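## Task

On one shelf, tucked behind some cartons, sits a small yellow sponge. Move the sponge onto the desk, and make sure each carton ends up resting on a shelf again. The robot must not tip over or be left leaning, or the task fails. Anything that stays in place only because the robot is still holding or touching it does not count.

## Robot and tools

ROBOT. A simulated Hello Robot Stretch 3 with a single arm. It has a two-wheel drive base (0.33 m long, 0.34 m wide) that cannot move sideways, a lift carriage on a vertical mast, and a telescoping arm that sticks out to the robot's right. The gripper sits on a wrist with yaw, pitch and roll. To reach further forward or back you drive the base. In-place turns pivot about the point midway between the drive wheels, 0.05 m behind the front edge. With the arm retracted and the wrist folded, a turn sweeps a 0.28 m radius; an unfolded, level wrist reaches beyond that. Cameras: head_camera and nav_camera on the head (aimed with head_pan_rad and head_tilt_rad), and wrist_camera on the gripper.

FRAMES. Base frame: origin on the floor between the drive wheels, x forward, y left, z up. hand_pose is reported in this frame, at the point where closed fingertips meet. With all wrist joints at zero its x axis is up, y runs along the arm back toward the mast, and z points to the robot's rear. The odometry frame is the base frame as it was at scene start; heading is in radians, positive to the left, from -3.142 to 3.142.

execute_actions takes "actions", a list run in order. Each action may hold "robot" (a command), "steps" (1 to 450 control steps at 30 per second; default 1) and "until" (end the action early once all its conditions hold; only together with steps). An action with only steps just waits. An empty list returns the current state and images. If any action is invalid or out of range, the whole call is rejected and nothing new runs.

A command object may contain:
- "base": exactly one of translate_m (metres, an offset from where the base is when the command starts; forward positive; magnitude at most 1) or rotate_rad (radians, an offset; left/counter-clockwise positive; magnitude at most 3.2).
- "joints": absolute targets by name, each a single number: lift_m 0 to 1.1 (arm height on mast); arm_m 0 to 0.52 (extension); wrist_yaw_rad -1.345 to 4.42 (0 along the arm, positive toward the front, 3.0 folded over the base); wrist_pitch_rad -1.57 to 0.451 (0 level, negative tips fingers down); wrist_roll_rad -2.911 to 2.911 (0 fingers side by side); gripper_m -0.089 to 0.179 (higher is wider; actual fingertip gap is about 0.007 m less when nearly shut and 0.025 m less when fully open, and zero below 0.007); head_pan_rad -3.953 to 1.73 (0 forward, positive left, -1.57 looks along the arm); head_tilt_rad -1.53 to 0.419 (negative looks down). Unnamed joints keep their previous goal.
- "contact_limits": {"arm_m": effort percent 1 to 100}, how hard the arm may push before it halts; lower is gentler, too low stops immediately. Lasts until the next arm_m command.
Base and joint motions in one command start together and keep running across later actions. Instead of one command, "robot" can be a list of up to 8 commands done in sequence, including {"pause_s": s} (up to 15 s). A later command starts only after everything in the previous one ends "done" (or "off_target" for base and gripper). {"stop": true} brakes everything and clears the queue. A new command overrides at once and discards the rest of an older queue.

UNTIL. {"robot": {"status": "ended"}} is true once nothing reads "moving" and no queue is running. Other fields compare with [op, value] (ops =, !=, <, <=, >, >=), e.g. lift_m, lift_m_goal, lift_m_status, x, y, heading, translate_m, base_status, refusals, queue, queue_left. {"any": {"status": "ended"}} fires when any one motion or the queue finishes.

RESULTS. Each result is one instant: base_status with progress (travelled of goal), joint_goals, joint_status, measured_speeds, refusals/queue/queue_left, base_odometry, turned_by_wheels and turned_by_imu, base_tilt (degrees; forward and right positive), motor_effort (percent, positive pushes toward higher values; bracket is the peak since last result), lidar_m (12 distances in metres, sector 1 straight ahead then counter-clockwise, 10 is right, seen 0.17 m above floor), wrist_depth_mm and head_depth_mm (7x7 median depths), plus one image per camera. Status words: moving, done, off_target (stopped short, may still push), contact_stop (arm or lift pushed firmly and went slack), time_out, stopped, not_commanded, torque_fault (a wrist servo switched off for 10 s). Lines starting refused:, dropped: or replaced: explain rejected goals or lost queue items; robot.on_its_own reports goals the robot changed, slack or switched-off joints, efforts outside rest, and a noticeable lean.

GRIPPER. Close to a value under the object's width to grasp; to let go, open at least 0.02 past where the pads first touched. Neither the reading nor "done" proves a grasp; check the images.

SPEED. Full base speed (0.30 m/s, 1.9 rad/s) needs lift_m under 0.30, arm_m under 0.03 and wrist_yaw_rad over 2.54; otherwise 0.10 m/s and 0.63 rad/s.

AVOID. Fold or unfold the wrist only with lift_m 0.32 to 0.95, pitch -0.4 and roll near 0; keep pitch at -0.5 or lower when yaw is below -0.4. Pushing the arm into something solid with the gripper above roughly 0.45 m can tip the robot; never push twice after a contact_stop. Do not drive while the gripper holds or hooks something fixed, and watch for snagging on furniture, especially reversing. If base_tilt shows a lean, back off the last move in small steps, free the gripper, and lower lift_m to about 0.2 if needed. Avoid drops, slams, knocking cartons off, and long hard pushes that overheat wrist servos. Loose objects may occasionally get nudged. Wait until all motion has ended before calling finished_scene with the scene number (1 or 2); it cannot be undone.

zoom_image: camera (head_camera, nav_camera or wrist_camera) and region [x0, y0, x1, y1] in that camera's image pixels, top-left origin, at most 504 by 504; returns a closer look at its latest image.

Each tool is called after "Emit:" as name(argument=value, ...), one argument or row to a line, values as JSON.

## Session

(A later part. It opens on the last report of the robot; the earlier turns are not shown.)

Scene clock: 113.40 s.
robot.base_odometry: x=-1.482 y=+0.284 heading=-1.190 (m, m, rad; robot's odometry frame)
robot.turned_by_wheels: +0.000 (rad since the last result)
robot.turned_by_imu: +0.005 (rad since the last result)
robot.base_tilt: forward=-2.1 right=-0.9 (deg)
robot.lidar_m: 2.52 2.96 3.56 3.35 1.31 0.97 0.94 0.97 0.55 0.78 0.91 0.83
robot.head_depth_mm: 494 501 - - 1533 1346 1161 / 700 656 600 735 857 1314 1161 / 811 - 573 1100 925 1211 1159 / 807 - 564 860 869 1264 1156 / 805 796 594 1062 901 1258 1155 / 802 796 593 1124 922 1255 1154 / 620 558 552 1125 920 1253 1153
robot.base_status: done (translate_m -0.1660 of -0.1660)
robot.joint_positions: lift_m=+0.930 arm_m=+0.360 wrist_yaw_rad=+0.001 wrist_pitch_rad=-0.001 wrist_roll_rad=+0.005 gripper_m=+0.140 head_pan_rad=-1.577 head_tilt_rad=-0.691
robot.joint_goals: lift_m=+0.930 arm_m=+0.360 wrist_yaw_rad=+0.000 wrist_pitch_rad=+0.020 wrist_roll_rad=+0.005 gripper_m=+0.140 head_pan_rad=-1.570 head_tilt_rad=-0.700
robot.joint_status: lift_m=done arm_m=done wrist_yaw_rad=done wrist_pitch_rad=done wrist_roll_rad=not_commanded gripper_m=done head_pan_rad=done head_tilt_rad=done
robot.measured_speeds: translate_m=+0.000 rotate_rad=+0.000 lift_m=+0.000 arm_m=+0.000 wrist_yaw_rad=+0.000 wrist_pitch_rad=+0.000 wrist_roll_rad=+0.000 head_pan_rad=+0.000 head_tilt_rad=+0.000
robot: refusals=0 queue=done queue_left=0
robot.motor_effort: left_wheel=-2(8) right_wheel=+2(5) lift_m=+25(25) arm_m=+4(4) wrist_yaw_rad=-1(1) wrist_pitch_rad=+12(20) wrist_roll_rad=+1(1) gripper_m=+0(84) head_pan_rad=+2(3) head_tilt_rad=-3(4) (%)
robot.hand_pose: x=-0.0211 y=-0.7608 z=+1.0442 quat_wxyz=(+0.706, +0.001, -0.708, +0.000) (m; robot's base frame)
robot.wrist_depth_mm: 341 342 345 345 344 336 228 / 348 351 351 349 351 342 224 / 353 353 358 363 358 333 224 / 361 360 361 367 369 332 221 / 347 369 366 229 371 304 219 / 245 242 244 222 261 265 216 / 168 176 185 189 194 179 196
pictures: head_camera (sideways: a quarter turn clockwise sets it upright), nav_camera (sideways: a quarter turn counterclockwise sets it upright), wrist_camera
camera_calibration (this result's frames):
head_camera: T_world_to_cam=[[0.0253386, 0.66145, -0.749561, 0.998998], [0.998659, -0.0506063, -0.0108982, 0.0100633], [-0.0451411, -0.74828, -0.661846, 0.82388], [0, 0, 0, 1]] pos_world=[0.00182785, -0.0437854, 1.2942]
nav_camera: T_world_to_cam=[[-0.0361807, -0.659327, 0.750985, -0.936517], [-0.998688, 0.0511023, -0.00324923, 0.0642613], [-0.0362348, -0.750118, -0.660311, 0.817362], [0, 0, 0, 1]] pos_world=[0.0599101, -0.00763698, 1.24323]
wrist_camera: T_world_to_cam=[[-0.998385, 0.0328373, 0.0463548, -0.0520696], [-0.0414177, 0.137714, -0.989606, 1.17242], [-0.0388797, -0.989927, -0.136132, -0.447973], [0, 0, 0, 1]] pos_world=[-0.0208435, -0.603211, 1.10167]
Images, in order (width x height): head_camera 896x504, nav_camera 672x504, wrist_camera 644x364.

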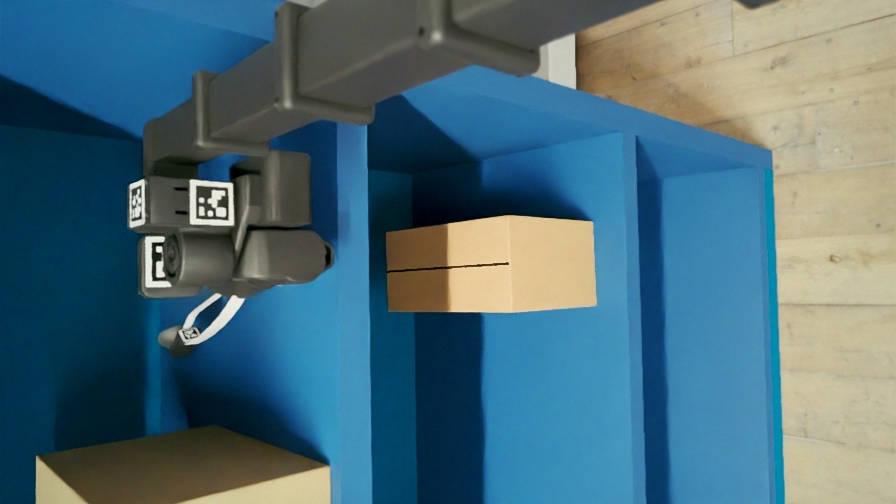

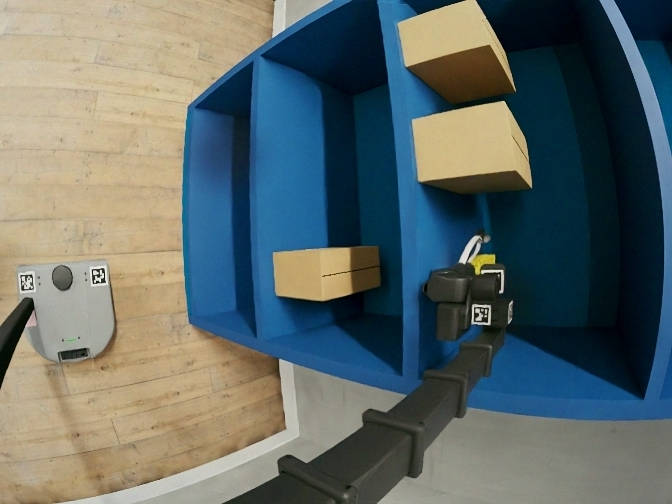

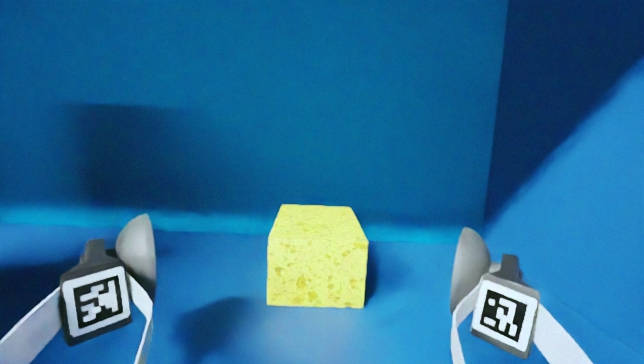

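Emit:
execute_actions(
  actions=[
    {"robot":[{"joints":{"lift_m":0.905}},{"joints":{"arm_m":0.45}},{"joints":{"gripper_m":0.03}},{"joints":{"lift_m":0.94}},{"joints":{"arm_m":0.0}},{"joints":{"wrist_pitch_rad":-0.4,"wrist_yaw_rad":3.0}},{"joints":{"lift_m":0.28}},{"base":{"rotate_rad":1.57}}],"steps":450,"until":{"robot":{"status":"ended"}}},
    {"steps":450,"until":{"robot":{"status":"ended"}}},
    {"robot":[{"base":{"translate_m":1}},{"base":{"translate_m":1}},{"base":{"translate_m":0.2}},{"base":{"rotate_rad":1.57}},{"base":{"translate_m":-0.4}},{"joints":{"lift_m":0.85}},{"joints":{"wrist_yaw_rad":0}}],"steps":450,"until":{"robot":{"status":"ended"}}},
    {"steps":450,"until":{"robot":{"status":"ended"}}},
  ],
)

Scene clock: 149.83 s.
robot.base_odometry: x=-0.763 y=-1.797 heading=+0.380 (m, m, rad; robot's odometry frame)
robot.turned_by_wheels: +1.570 (rad since the last result)
robot.turned_by_imu: -1.858 (rad since the last result)
robot.base_tilt: forward=-1.9 right=+0.4 (deg)
robot.lidar_m: 0.41 0.41 0.46 0.63 0.62 2.14 3.58 4.05 2.24 0.27 0.27 0.31
robot.head_depth_mm: 1959 2260 - - 1515 1345 1160 / 1870 2078 - 1892 1593 1343 1159 / 1798 - 2334 1955 1596 1337 1160 / 1738 - 2304 1950 1582 1337 1159 / 1670 1894 2218 326 383 489 668 / - - - 300 353 444 597 / - - - 292 332 412 542
robot.base_status: moving (translate_m -0.1046 of -0.4000)
robot.joint_positions: lift_m=+0.924 arm_m=+0.360 wrist_yaw_rad=-0.119 wrist_pitch_rad=+0.003 wrist_roll_rad=+0.008 gripper_m=+0.140 head_pan_rad=-1.576 head_tilt_rad=-0.693
robot.joint_goals: lift_m=+0.924 arm_m=+0.360 wrist_yaw_rad=-0.120 wrist_pitch_rad=+0.020 wrist_roll_rad=+0.008 gripper_m=+0.140 head_pan_rad=-1.570 head_tilt_rad=-0.700
robot.joint_status: lift_m=contact_stop arm_m=done wrist_yaw_rad=done wrist_pitch_rad=done wrist_roll_rad=not_commanded gripper_m=done head_pan_rad=done head_tilt_rad=done
robot.measured_speeds: translate_m=-0.100 rotate_rad=+0.000 lift_m=+0.000 arm_m=+0.000 wrist_yaw_rad=+0.000 wrist_pitch_rad=+0.000 wrist_roll_rad=+0.000 head_pan_rad=+0.000 head_tilt_rad=+0.000
robot: refusals=0 queue=running queue_left=2
robot.on_its_own: wrist_yaw_rad is held at -0.120, not at your +0.000, by its stall guard, which is not easing now; lift_m is slack since a contact_stop, until your next command for it (your +0.905 is given up)
robot.motor_effort: left_wheel=-3(65) right_wheel=-3(59) lift_m=+22(26) arm_m=-2(7) wrist_yaw_rad=+0(42) wrist_pitch_rad=+11(13) wrist_roll_rad=-1(1) gripper_m=+0(10) head_pan_rad=+2(4) head_tilt_rad=-3(3) (%)
robot.hand_pose: x=-0.0519 y=-0.7596 z=+1.0394 quat_wxyz=(+0.703, -0.043, -0.708, -0.041) (m; robot's base frame)
robot.wrist_depth_mm: - - - - - - - / - - - - - - - / - - - - - - - / - - - - - - - / 481 - - - - - - / 483 - - - - - - / 530 - - - - - -
pictures: head_camera (sideways: a quarter turn clockwise sets it upright), nav_camera (sideways: a quarter turn counterclockwise sets it upright), wrist_camera
dropped: robot: command 0 of its queue: lift_m: contact_stop
camera_calibration (this result's frames):
head_camera: T_world_to_cam=[[0.0251742, 0.662563, -0.748583, 0.997724], [0.998672, -0.0503325, -0.0109643, 0.0101492], [-0.0449426, -0.747313, -0.662951, 0.825316], [0, 0, 0, 1]] pos_world=[0.00183921, -0.0437751, 1.29413]
nav_camera: T_world_to_cam=[[-0.0360169, -0.660445, 0.75001, -0.935247], [-0.998701, 0.0508494, -0.00318238, 0.0641743], [-0.0360358, -0.749151, -0.661419, 0.818802], [0, 0, 0, 1]] pos_world=[0.0599125, -0.00753643, 1.24322]
wrist_camera: T_world_to_cam=[[-0.987299, 0.15286, 0.0433069, 0.0122497], [-0.0221154, 0.137702, -0.990227, 1.1679], [-0.157329, -0.978607, -0.132573, -0.44996], [0, 0, 0, 1]] pos_world=[-0.0328692, -0.603029, 1.0963]
Images, in order (width x height): head_camera 896x504, nav_camera 672x504, wrist_camera 644x364.

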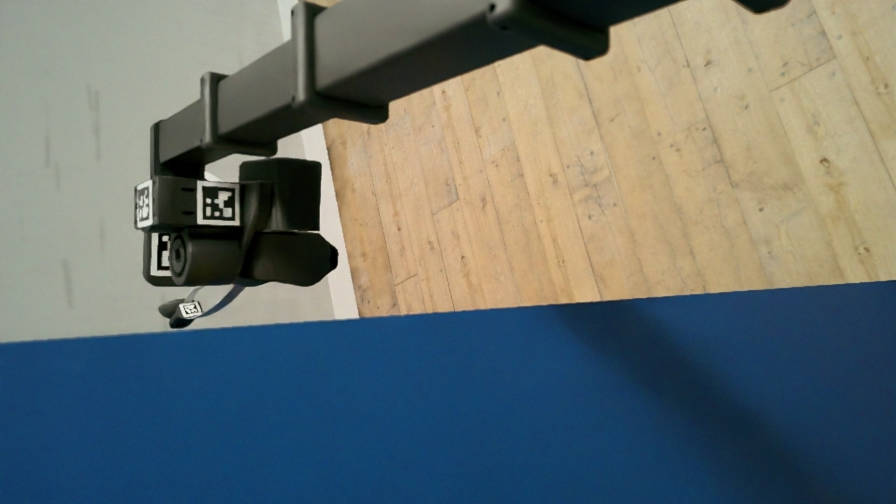

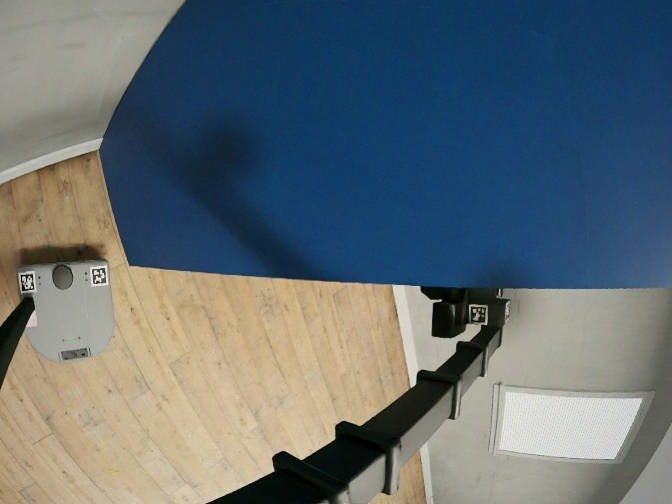

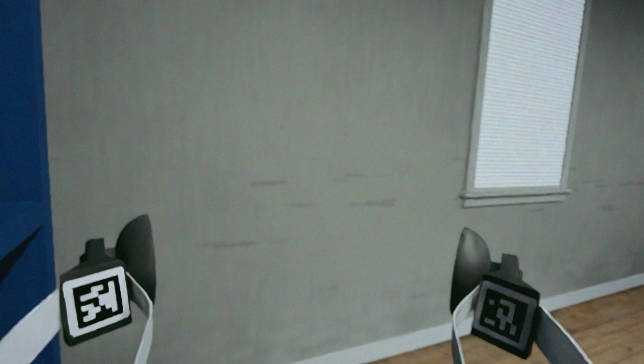

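Oops. Back out and reassess.

Emit:
execute_actions(
  actions=[
    {"robot":[{"base":{"translate_m":-0.45},"joints":{"arm_m":0,"wrist_yaw_rad":0}},{"base":{"rotate_rad":1.858}},{"base":{"translate_m":-0.6},"joints":{"lift_m":0.6,"head_tilt_rad":-0.5}}],"steps":450,"until":{"robot":{"status":"ended"}}},
    {"steps":150,"until":{"robot":{"status":"ended"}}},
  ],
)

Scene clock: 172.77 s.
robot.base_odometry: x=-1.084 y=-2.545 heading=+2.238 (m, m, rad; robot's odometry frame)
robot.turned_by_wheels: +1.858 (rad since the last result)
robot.turned_by_imu: +1.864 (rad since the last result)
robot.base_tilt: forward=-2.1 right=-0.9 (deg)
robot.lidar_m: 2.27 2.36 3.25 3.29 2.12 1.56 1.51 1.00 1.09 0.65 1.16 1.20
robot.head_depth_mm: 922 1018 874 1286 1106 1339 1207 / 918 1000 816 1276 1105 1345 1211 / 913 699 717 1269 1104 1309 1203 / 909 699 637 1255 1101 1304 1197 / 893 697 625 807 999 972 1199 / 516 579 658 1235 1446 1501 1256 / 910 1003 1114 1255 1428 1507 1250
robot.base_status: done (translate_m -0.6000 of -0.6000)
robot.joint_positions: lift_m=+0.600 arm_m=+0.000 wrist_yaw_rad=-0.002 wrist_pitch_rad=+0.001 wrist_roll_rad=+0.008 gripper_m=+0.140 head_pan_rad=-1.576 head_tilt_rad=-0.507
robot.joint_goals: lift_m=+0.600 arm_m=+0.000 wrist_yaw_rad=+0.000 wrist_pitch_rad=+0.020 wrist_roll_rad=+0.008 gripper_m=+0.140 head_pan_rad=-1.570 head_tilt_rad=-0.500
robot.joint_status: lift_m=done arm_m=done wrist_yaw_rad=done wrist_pitch_rad=done wrist_roll_rad=not_commanded gripper_m=done head_pan_rad=done head_tilt_rad=done
robot.measured_speeds: translate_m=+0.000 rotate_rad=+0.000 lift_m=+0.000 arm_m=+0.000 wrist_yaw_rad=+0.000 wrist_pitch_rad=+0.000 wrist_roll_rad=+0.000 head_pan_rad=+0.000 head_tilt_rad=+0.000
robot: refusals=0 queue=done queue_left=0
robot.motor_effort: left_wheel=-3(7) right_wheel=+1(5) lift_m=+19(23) arm_m=-4(7) wrist_yaw_rad=+2(2) wrist_pitch_rad=+11(12) wrist_roll_rad=-1(1) gripper_m=+0(0) head_pan_rad=+3(3) head_tilt_rad=+3(18) (%)
robot.hand_pose: x=-0.0218 y=-0.4017 z=+0.7151 quat_wxyz=(+0.705, -0.001, -0.710, +0.000) (m; robot's base frame)
robot.wrist_depth_mm: 826 831 430 601 583 559 535 / 868 858 442 844 835 853 848 / 870 873 459 857 870 864 875 / 891 882 473 902 879 882 683 / 914 888 493 843 913 907 609 / 938 919 490 568 577 642 560 / 937 928 434 439 443 438 443
pictures: head_camera (sideways: a quarter turn clockwise sets it upright), nav_camera (sideways: a quarter turn counterclockwise sets it upright), wrist_camera
camera_calibration (this result's frames):
head_camera: T_world_to_cam=[[0.0243389, 0.513215, -0.857915, 1.14026], [0.998665, -0.0515895, -0.0025295, -0.000830299], [-0.0455576, -0.856708, -0.513786, 0.631266], [0, 0, 0, 1]] pos_world=[0.00183542, -0.0444317, 1.30258]
nav_camera: T_world_to_cam=[[-0.0351802, -0.510869, 0.858939, -1.07726], [-0.998709, 0.0494898, -0.01147, 0.0749657], [-0.036649, -0.858233, -0.51195, 0.624356], [0, 0, 0, 1]] pos_world=[0.0598527, -0.0182053, 1.2458]
wrist_camera: T_world_to_cam=[[-0.998416, 0.0358512, 0.0433602, -0.046001], [-0.0381234, 0.135682, -0.990019, 0.796799], [-0.0413766, -0.990104, -0.1341, -0.13891], [0, 0, 0, 1]] pos_world=[-0.021299, -0.243998, 0.772212]
Images, in order (width x height): head_camera 896x504, nav_camera 672x504, wrist_camera 644x364.

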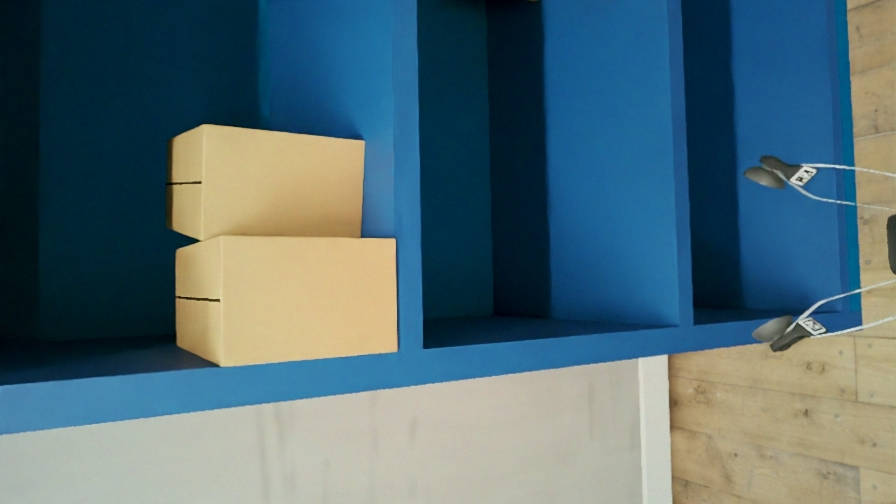

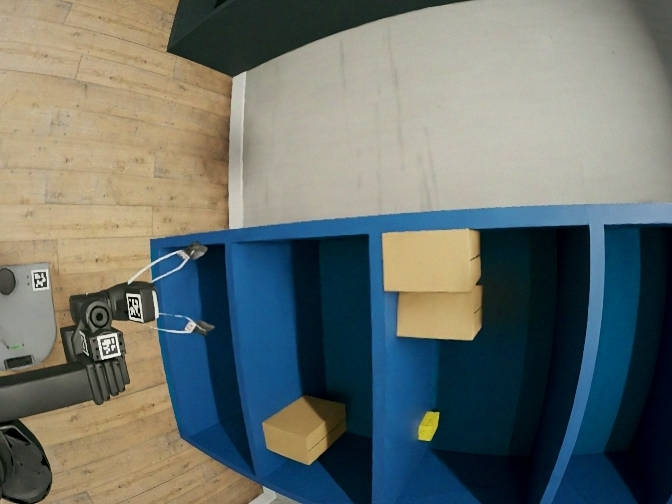

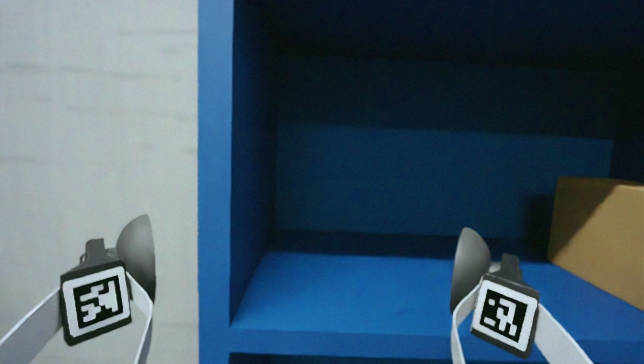

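Emit:
execute_actions(
  actions=[
    {"robot":[{"base":{"rotate_rad":0.26},"joints":{"lift_m":0.99,"wrist_pitch_rad":-0.3}},{"base":{"translate_m":-0.59}},{"base":{"rotate_rad":-0.26}},{"joints":{"arm_m":0.33}}],"steps":450,"until":{"robot":{"status":"ended"}}},
    {"steps":150,"until":{"robot":{"status":"ended"}}},
  ],
)

Scene clock: 191.70 s.
robot.base_odometry: x=-0.612 y=-2.900 heading=+2.238 (m, m, rad; robot's odometry frame)
robot.turned_by_wheels: +0.000 (rad since the last result)
robot.turned_by_imu: +0.005 (rad since the last result)
robot.base_tilt: forward=-2.1 right=-0.8 (deg)
robot.lidar_m: 2.51 2.96 3.60 3.52 1.31 0.97 0.94 0.97 0.52 0.77 0.91 0.82
robot.head_depth_mm: 489 495 - 562 640 1425 1258 / 688 698 - 587 734 755 919 / 774 843 - 586 1064 883 1127 / 771 840 - 560 844 785 1124 / 768 845 869 585 1027 835 1127 / 765 841 867 584 1101 883 1127 / 761 839 866 584 1098 881 1126
robot.base_status: done (rotate_rad -0.2599 of -0.2600)
robot.joint_positions: lift_m=+0.990 arm_m=+0.330 wrist_yaw_rad=-0.002 wrist_pitch_rad=-0.316 wrist_roll_rad=+0.008 gripper_m=+0.140 head_pan_rad=-1.576 head_tilt_rad=-0.507
robot.joint_goals: lift_m=+0.990 arm_m=+0.330 wrist_yaw_rad=+0.000 wrist_pitch_rad=-0.300 wrist_roll_rad=+0.008 gripper_m=+0.140 head_pan_rad=-1.570 head_tilt_rad=-0.500
robot.joint_status: lift_m=done arm_m=done wrist_yaw_rad=done wrist_pitch_rad=done wrist_roll_rad=not_commanded gripper_m=done head_pan_rad=done head_tilt_rad=done
robot.measured_speeds: translate_m=+0.000 rotate_rad=+0.000 lift_m=+0.000 arm_m=+0.000 wrist_yaw_rad=+0.000 wrist_pitch_rad=+0.000 wrist_roll_rad=+0.000 head_pan_rad=+0.000 head_tilt_rad=+0.000
robot: refusals=0 queue=done queue_left=0
robot.motor_effort: left_wheel=+3(8) right_wheel=-3(5) lift_m=+24(29) arm_m=+4(3) wrist_yaw_rad=+1(2) wrist_pitch_rad=+10(10) wrist_roll_rad=-1(1) gripper_m=+0(0) head_pan_rad=+3(3) head_tilt_rad=+3(4) (%)
robot.hand_pose: x=-0.0219 y=-0.7106 z=+1.0260 quat_wxyz=(+0.696, +0.111, -0.701, -0.113) (m; robot's base frame)
robot.wrist_depth_mm: 329 328 329 327 329 320 221 / 350 350 351 348 349 329 219 / 371 368 369 311 374 322 217 / 287 294 301 237 326 303 215 / 224 237 235 240 248 256 212 / 191 188 189 194 199 213 198 / 151 155 160 163 166 160 172
pictures: head_camera (sideways: a quarter turn clockwise sets it upright), nav_camera (sideways: a quarter turn counterclockwise sets it upright), wrist_camera
camera_calibration (this result's frames):
head_camera: T_world_to_cam=[[0.0243375, 0.512953, -0.858072, 1.14047], [0.998665, -0.0515904, -0.00251544, -0.0008486], [-0.0455586, -0.856865, -0.513524, 0.630925], [0, 0, 0, 1]] pos_world=[0.00183541, -0.0444315, 1.30259]
nav_camera: T_world_to_cam=[[-0.0351788, -0.510606, 0.859095, -1.07746], [-0.998709, 0.0494864, -0.0114834, 0.0749832], [-0.03665, -0.858389, -0.511688, 0.624014], [0, 0, 0, 1]] pos_world=[0.0598526, -0.0182225, 1.2458]
wrist_camera: T_world_to_cam=[[-0.998433, 0.0208146, 0.0519377, -0.0679132], [-0.0376008, 0.437807, -0.898282, 1.26709], [-0.0414361, -0.898828, -0.436339, -0.0281329], [0, 0, 0, 1]] pos_world=[-0.0213288, -0.578616, 1.12946]
Images, in order (width x height): head_camera 896x504, nav_camera 672x504, wrist_camera 644x364.

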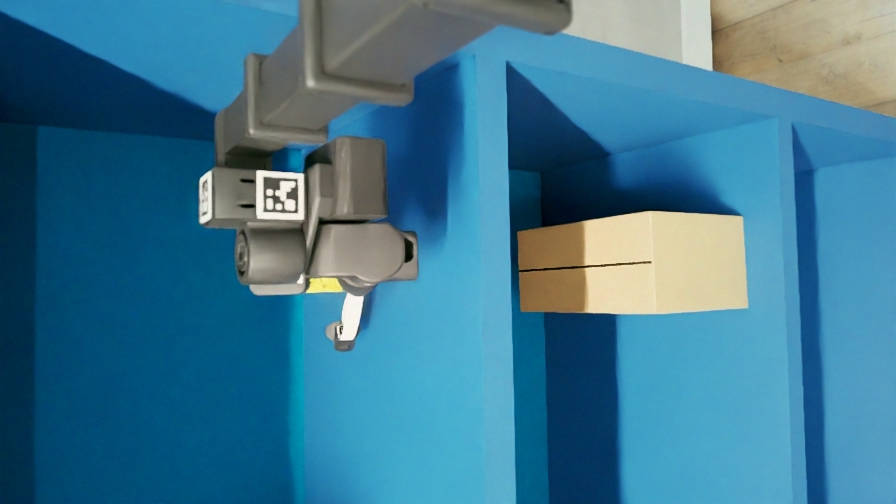

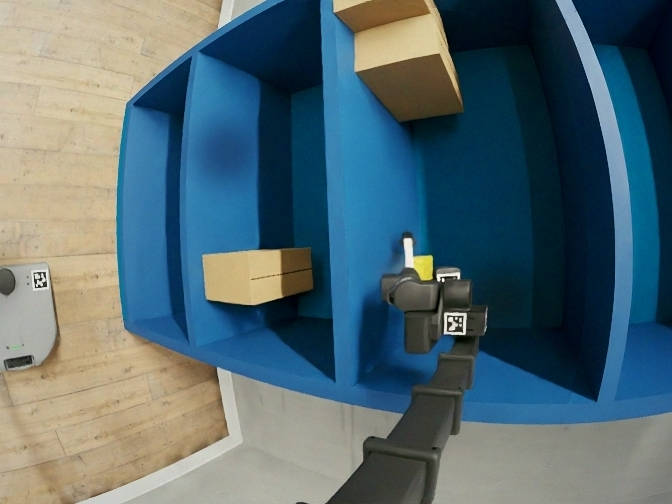

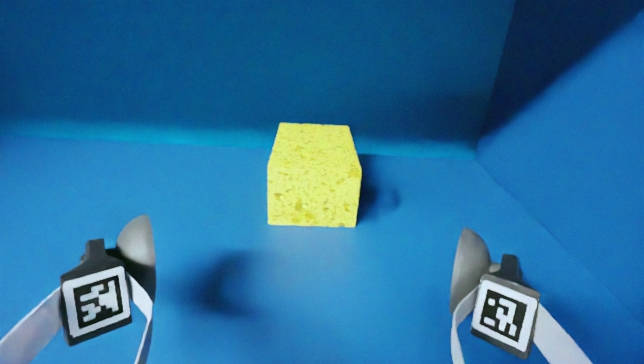

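Emit:
execute_actions(
  actions=[
    {"robot":[{"joints":{"arm_m":0.455,"lift_m":0.985}},{"joints":{"gripper_m":0.03}},{"joints":{"lift_m":1.02}},{"joints":{"arm_m":0.0}},{"joints":{"lift_m":0.9,"wrist_pitch_rad":-0.4}},{"joints":{"wrist_yaw_rad":3.0}},{"joints":{"lift_m":0.28}},{"base":{"rotate_rad":1.57}}],"steps":450,"until":{"robot":{"status":"ended"}}},
    {"steps":450,"until":{"robot":{"status":"ended"}}},
  ],
)

Scene clock: 216.83 s.
robot.base_odometry: x=-0.612 y=-2.900 heading=-2.476 (m, m, rad; robot's odometry frame)
robot.turned_by_wheels: +1.570 (rad since the last result)
robot.turned_by_imu: +1.565 (rad since the last result)
robot.base_tilt: forward=-2.1 right=-0.9 (deg)
robot.lidar_m: 3.50 1.31 0.97 0.94 0.98 0.53 0.78 0.91 0.81 2.51 2.96 3.59
robot.head_depth_mm: 1358 1481 1655 1874 1887 1511 1231 / 2119 2030 2224 1973 1891 1513 1258 / 2451 2714 2978 2505 1888 1507 1257 / 2443 2698 2998 2500 1887 1510 1257 / 2428 2678 2976 2514 1884 1507 1255 / 2411 2671 2987 2507 1877 1508 1254 / 2403 2651 2955 2498 1879 1497 1252
robot.base_status: done (rotate_rad +1.5699 of +1.5700)
robot.joint_positions: lift_m=+0.280 arm_m=+0.000 wrist_yaw_rad=+2.997 wrist_pitch_rad=-0.417 wrist_roll_rad=+0.008 gripper_m=+0.031 head_pan_rad=-1.576 head_tilt_rad=-0.507
robot.joint_goals: lift_m=+0.280 arm_m=+0.000 wrist_yaw_rad=+3.000 wrist_pitch_rad=-0.400 wrist_roll_rad=+0.008 gripper_m=+0.030 head_pan_rad=-1.570 head_tilt_rad=-0.500
robot.joint_status: lift_m=done arm_m=done wrist_yaw_rad=done wrist_pitch_rad=done wrist_roll_rad=not_commanded gripper_m=done head_pan_rad=done head_tilt_rad=done
robot.measured_speeds: translate_m=+0.000 rotate_rad=+0.000 lift_m=+0.000 arm_m=+0.000 wrist_yaw_rad=+0.000 wrist_pitch_rad=+0.000 wrist_roll_rad=+0.000 head_pan_rad=+0.000 head_tilt_rad=+0.000
robot: refusals=0 queue=done queue_left=0
robot.motor_effort: left_wheel=-2(10) right_wheel=+1(9) lift_m=+19(27) arm_m=-4(3) wrist_yaw_rad=+2(4) wrist_pitch_rad=+11(10) wrist_roll_rad=-1(1) gripper_m=-20(94) head_pan_rad=+3(3) head_tilt_rad=+3(2) (%)
robot.hand_pose: x=+0.0110 y=+0.0768 z=+0.2930 quat_wxyz=(+0.197, +0.703, +0.096, +0.677) (m; robot's base frame)
robot.wrist_depth_mm: 840 - 910 928 970 984 - / 909 - 972 - - - - / 936 - 1000 - - - - / 736 - 771 200 817 827 856 / 585 608 157 153 658 660 678 / 497 507 121 123 125 554 557 / 455 - 124 123 447 472 478
pictures: head_camera (sideways: a quarter turn clockwise sets it upright), nav_camera (sideways: a quarter turn counterclockwise sets it upright), wrist_camera
camera_calibration (this result's frames):
head_camera: T_world_to_cam=[[0.0243351, 0.512567, -0.858302, 1.14077], [0.998665, -0.0515912, -0.00249478, -0.000875505], [-0.0455595, -0.857096, -0.513138, 0.630424], [0, 0, 0, 1]] pos_world=[0.00183543, -0.0444312, 1.30262]
nav_camera: T_world_to_cam=[[-0.0351765, -0.51022, 0.859324, -1.07776], [-0.998709, 0.0494809, -0.0115032, 0.0750089], [-0.036651, -0.858619, -0.511302, 0.623512], [0, 0, 0, 1]] pos_world=[0.0598525, -0.0182476, 1.24581]
wrist_camera: T_world_to_cam=[[0.986089, -0.157326, 0.0536389, -0.0220744], [-0.0377588, -0.526285, -0.84947, 0.324894], [0.161873, 0.835627, -0.524904, 0.251641], [0, 0, 0, 1]] pos_world=[-0.00669897, -0.0427644, 0.409259]
Images, in order (width x height): head_camera 896x504, nav_camera 672x504, wrist_camera 644x364.

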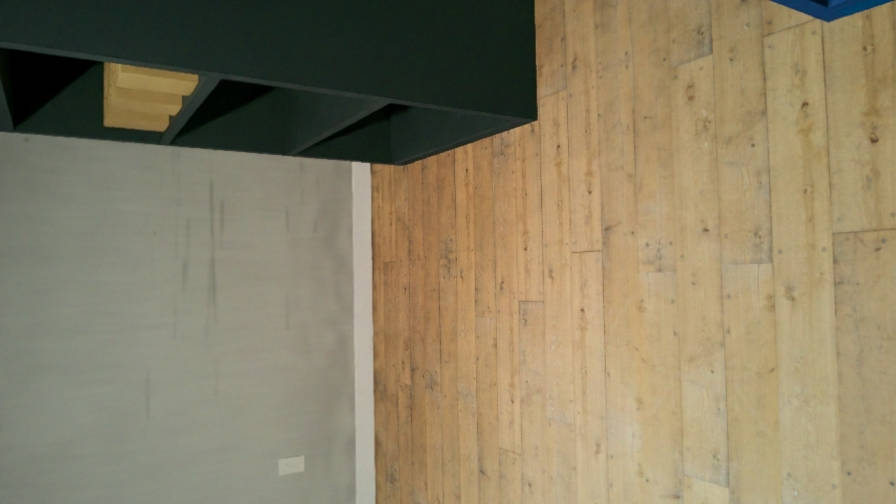

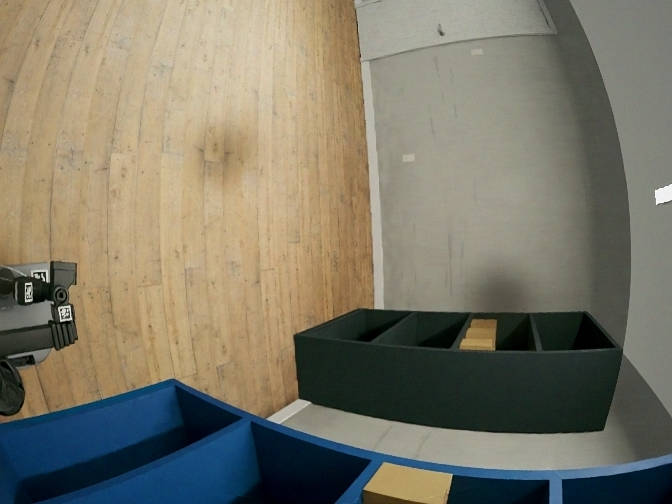

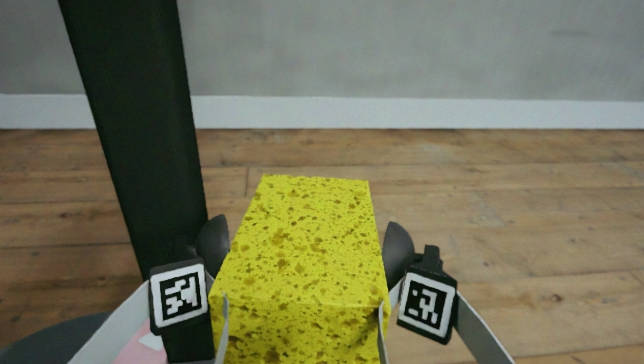

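Emit:
execute_actions(
  actions=[
    {"robot":[{"base":{"translate_m":1}},{"base":{"translate_m":1}},{"base":{"translate_m":0.4}},{"base":{"rotate_rad":1.57}},{"base":{"translate_m":-0.4}},{"joints":{"lift_m":0.85}},{"joints":{"wrist_yaw_rad":0,"wrist_pitch_rad":-0.3}},{"joints":{"arm_m":0.5}}],"steps":450,"until":{"robot":{"status":"ended"}}},
    {"steps":450,"until":{"robot":{"status":"ended"}}},
  ],
)

Scene clock: 251.37 s.
robot.base_odometry: x=-2.746 y=-4.067 heading=-0.906 (m, m, rad; robot's odometry frame)
robot.turned_by_wheels: +1.570 (rad since the last result)
robot.turned_by_imu: +1.561 (rad since the last result)
robot.base_tilt: forward=-2.1 right=-0.9 (deg)
robot.lidar_m: 1.32 1.37 1.88 2.91 3.49 2.55 2.44 1.99 1.26 1.41 1.02 1.36
robot.head_depth_mm: 1187 1312 1443 1108 897 - - / 1189 1308 1435 1194 - 1490 1255 / 1182 1301 1437 - 865 1509 1253 / 1174 1298 1419 - 863 1509 1257 / 1171 1287 1410 1102 862 1512 1253 / 1158 1281 1401 1106 859 1505 1253 / 1159 1268 1392 1100 861 1423 1224
robot.base_status: done (translate_m -0.4000 of -0.4000)
robot.joint_positions: lift_m=+0.850 arm_m=+0.380 wrist_yaw_rad=+0.002 wrist_pitch_rad=-0.321 wrist_roll_rad=+0.008 gripper_m=+0.031 head_pan_rad=-1.576 head_tilt_rad=-0.506
robot.joint_goals: lift_m=+0.850 arm_m=+0.500 wrist_yaw_rad=+0.000 wrist_pitch_rad=-0.300 wrist_roll_rad=+0.008 gripper_m=+0.030 head_pan_rad=-1.570 head_tilt_rad=-0.500
robot.joint_status: lift_m=done arm_m=moving wrist_yaw_rad=done wrist_pitch_rad=done wrist_roll_rad=not_commanded gripper_m=done head_pan_rad=done head_tilt_rad=done
robot.measured_speeds: translate_m=+0.000 rotate_rad=+0.000 lift_m=+0.000 arm_m=+0.140 wrist_yaw_rad=+0.000 wrist_pitch_rad=+0.000 wrist_roll_rad=+0.000 head_pan_rad=+0.000 head_tilt_rad=+0.000
robot: refusals=0 queue=running queue_left=0
robot.motor_effort: left_wheel=-2(12) right_wheel=+1(10) lift_m=+25(26) arm_m=+6(4) wrist_yaw_rad=-1(4) wrist_pitch_rad=+13(14) wrist_roll_rad=-1(1) gripper_m=-20(20) head_pan_rad=+2(2) head_tilt_rad=+4(4) (%)
robot.hand_pose: x=-0.0211 y=-0.7600 z=+0.8848 quat_wxyz=(+0.696, +0.113, -0.700, -0.113) (m; robot's base frame)
robot.wrist_depth_mm: 727 714 714 729 703 703 705 / 756 773 763 770 766 753 753 / 815 789 791 801 820 817 821 / 560 567 585 201 631 663 689 / 436 445 166 153 487 494 506 / 357 368 121 123 125 400 400 / 304 297 126 123 313 330 333
pictures: head_camera (sideways: a quarter turn clockwise sets it upright), nav_camera (sideways: a quarter turn counterclockwise sets it upright), wrist_camera
camera_calibration (this result's frames):
head_camera: T_world_to_cam=[[0.0243349, 0.5125, -0.858343, 1.14082], [0.998665, -0.0515917, -0.00249116, -0.000880209], [-0.0455601, -0.857136, -0.513071, 0.630336], [0, 0, 0, 1]] pos_world=[0.00183542, -0.0444311, 1.30262]
nav_camera: T_world_to_cam=[[-0.0351763, -0.510152, 0.859364, -1.07781], [-0.998709, 0.0494803, -0.0115066, 0.0750134], [-0.0366515, -0.85866, -0.511234, 0.623424], [0, 0, 0, 1]] pos_world=[0.0598524, -0.0182521, 1.24581]
wrist_camera: T_world_to_cam=[[-0.998493, 0.0174058, 0.0520475, -0.0614994], [-0.0389983, 0.442239, -0.896049, 1.16329], [-0.0386139, -0.896728, -0.440894, -0.128454], [0, 0, 0, 1]] pos_world=[-0.0210006, -0.628569, 0.98893]
Images, in order (width x height): head_camera 896x504, nav_camera 672x504, wrist_camera 644x364.

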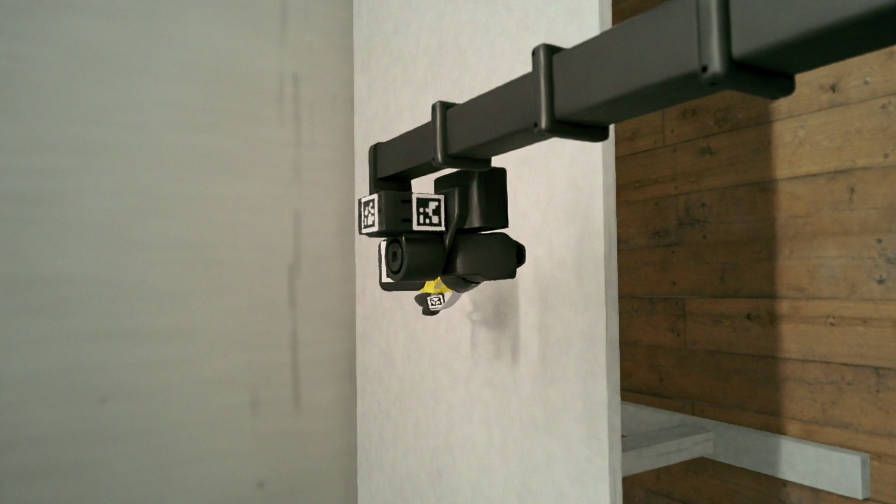

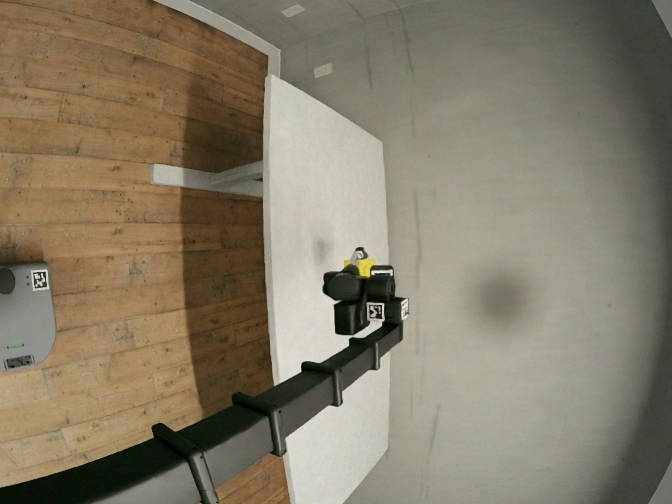

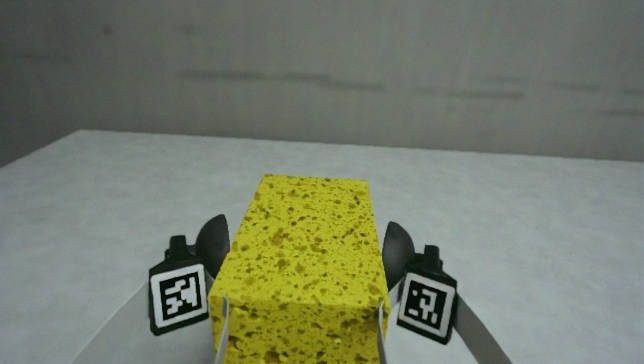

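Emit:
execute_actions(
  actions=[
    {"robot":{"joints":{"lift_m":0.725}},"steps":200,"until":{"robot":{"status":"ended"}}},
    {"robot":[{"joints":{"gripper_m":0.14}},{"joints":{"lift_m":0.82,"arm_m":0.3}}],"steps":200,"until":{"robot":{"status":"ended"}}},
  ],
)

Emit:
finished_scene(
  scene=1,
)

Scene clock: 261.10 s.
robot.base_odometry: x=-2.746 y=-4.067 heading=-0.906 (m, m, rad; robot's odometry frame)
robot.turned_by_wheels: +0.000 (rad since the last result)
robot.turned_by_imu: +0.002 (rad since the last result)
robot.base_tilt: forward=-2.1 right=-0.9 (deg)
robot.lidar_m: 1.31 1.37 1.89 2.91 3.48 2.55 2.44 1.98 1.27 1.41 1.02 1.36
robot.head_depth_mm: 1193 1316 1440 1111 880 1609 - / 1187 1308 1434 1162 - 1446 1258 / 1180 1306 1428 1220 806 1510 1248 / 1174 1300 1420 1220 818 1513 1254 / 1171 1289 1408 1104 860 1507 1256 / 1165 1281 1404 1103 863 1507 1253 / 1155 1277 1391 1100 860 1424 1222
robot.base_status: done (translate_m -0.4000 of -0.4000)
robot.joint_positions: lift_m=+0.820 arm_m=+0.300 wrist_yaw_rad=+0.002 wrist_pitch_rad=-0.320 wrist_roll_rad=+0.008 gripper_m=+0.140 head_pan_rad=-1.576 head_tilt_rad=-0.506
robot.joint_goals: lift_m=+0.820 arm_m=+0.300 wrist_yaw_rad=+0.000 wrist_pitch_rad=-0.300 wrist_roll_rad=+0.008 gripper_m=+0.140 head_pan_rad=-1.570 head_tilt_rad=-0.500
robot.joint_status: lift_m=done arm_m=done wrist_yaw_rad=done wrist_pitch_rad=done wrist_roll_rad=not_commanded gripper_m=done head_pan_rad=done head_tilt_rad=done
robot.measured_speeds: translate_m=+0.000 rotate_rad=+0.000 lift_m=+0.000 arm_m=+0.000 wrist_yaw_rad=+0.000 wrist_pitch_rad=+0.000 wrist_roll_rad=+0.000 head_pan_rad=+0.000 head_tilt_rad=+0.000
robot: refusals=0 queue=done queue_left=0
robot.motor_effort: left_wheel=-2(2) right_wheel=+1(1) lift_m=+24(25) arm_m=-4(5) wrist_yaw_rad=-1(1) wrist_pitch_rad=+12(12) wrist_roll_rad=-1(1) gripper_m=+0(82) head_pan_rad=+3(3) head_tilt_rad=+3(3) (%)
robot.hand_pose: x=-0.0211 y=-0.6811 z=+0.8552 quat_wxyz=(+0.696, +0.113, -0.700, -0.113) (m; robot's base frame)
robot.wrist_depth_mm: 808 796 792 778 805 796 796 / 846 856 842 859 845 850 817 / 760 731 742 791 820 881 880 / 494 509 529 541 574 582 604 / 384 413 401 361 429 443 454 / 329 326 330 336 344 367 358 / 260 269 281 283 288 275 300
pictures: head_camera (sideways: a quarter turn clockwise sets it upright), nav_camera (sideways: a quarter turn counterclockwise sets it upright), wrist_camera
camera_calibration (this result's frames):
head_camera: T_world_to_cam=[[0.0243348, 0.5125, -0.858343, 1.14082], [0.998665, -0.0515915, -0.00249116, -0.000880212], [-0.0455599, -0.857136, -0.513071, 0.630336], [0, 0, 0, 1]] pos_world=[0.00183543, -0.0444311, 1.30262]
nav_camera: T_world_to_cam=[[-0.0351762, -0.510152, 0.859364, -1.07781], [-0.998709, 0.0494801, -0.0115066, 0.0750134], [-0.0366513, -0.85866, -0.511234, 0.623424], [0, 0, 0, 1]] pos_world=[0.0598525, -0.0182521, 1.24581]
wrist_camera: T_world_to_cam=[[-0.998493, 0.0175045, 0.0520148, -0.0612392], [-0.0389897, 0.440747, -0.896784, 1.10146], [-0.0386231, -0.897461, -0.4394, -0.0725127], [0, 0, 0, 1]] pos_world=[-0.0210018, -0.549472, 0.959098]
Images, in order (width x height): head_camera 896x504, nav_camera 672x504, wrist_camera 644x364.

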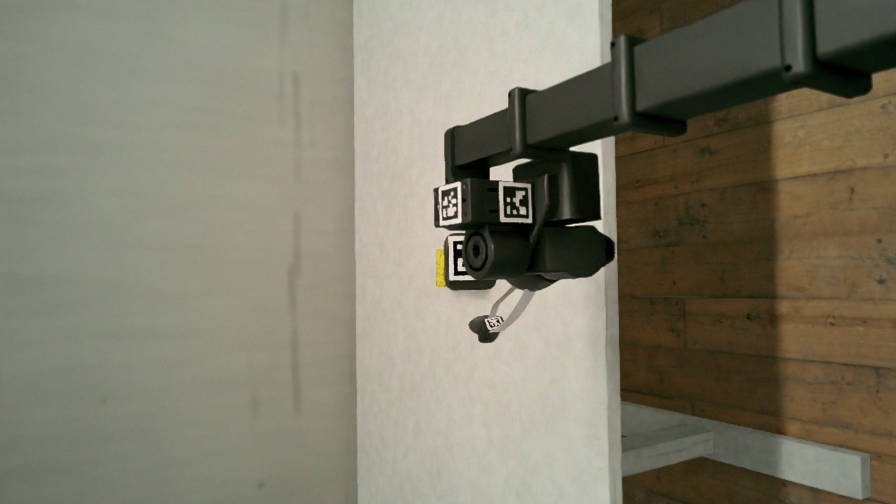

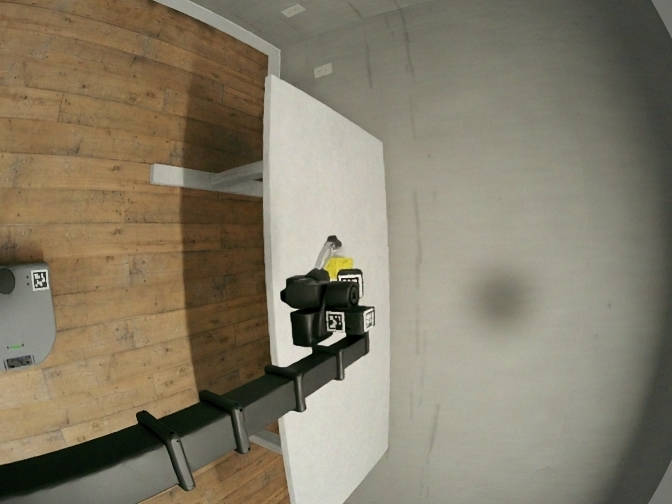

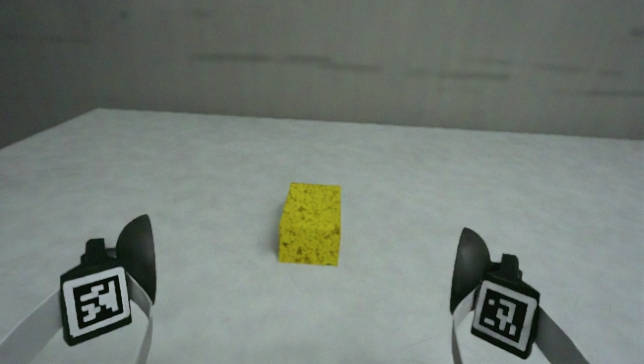

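The scene is finished: the task was done.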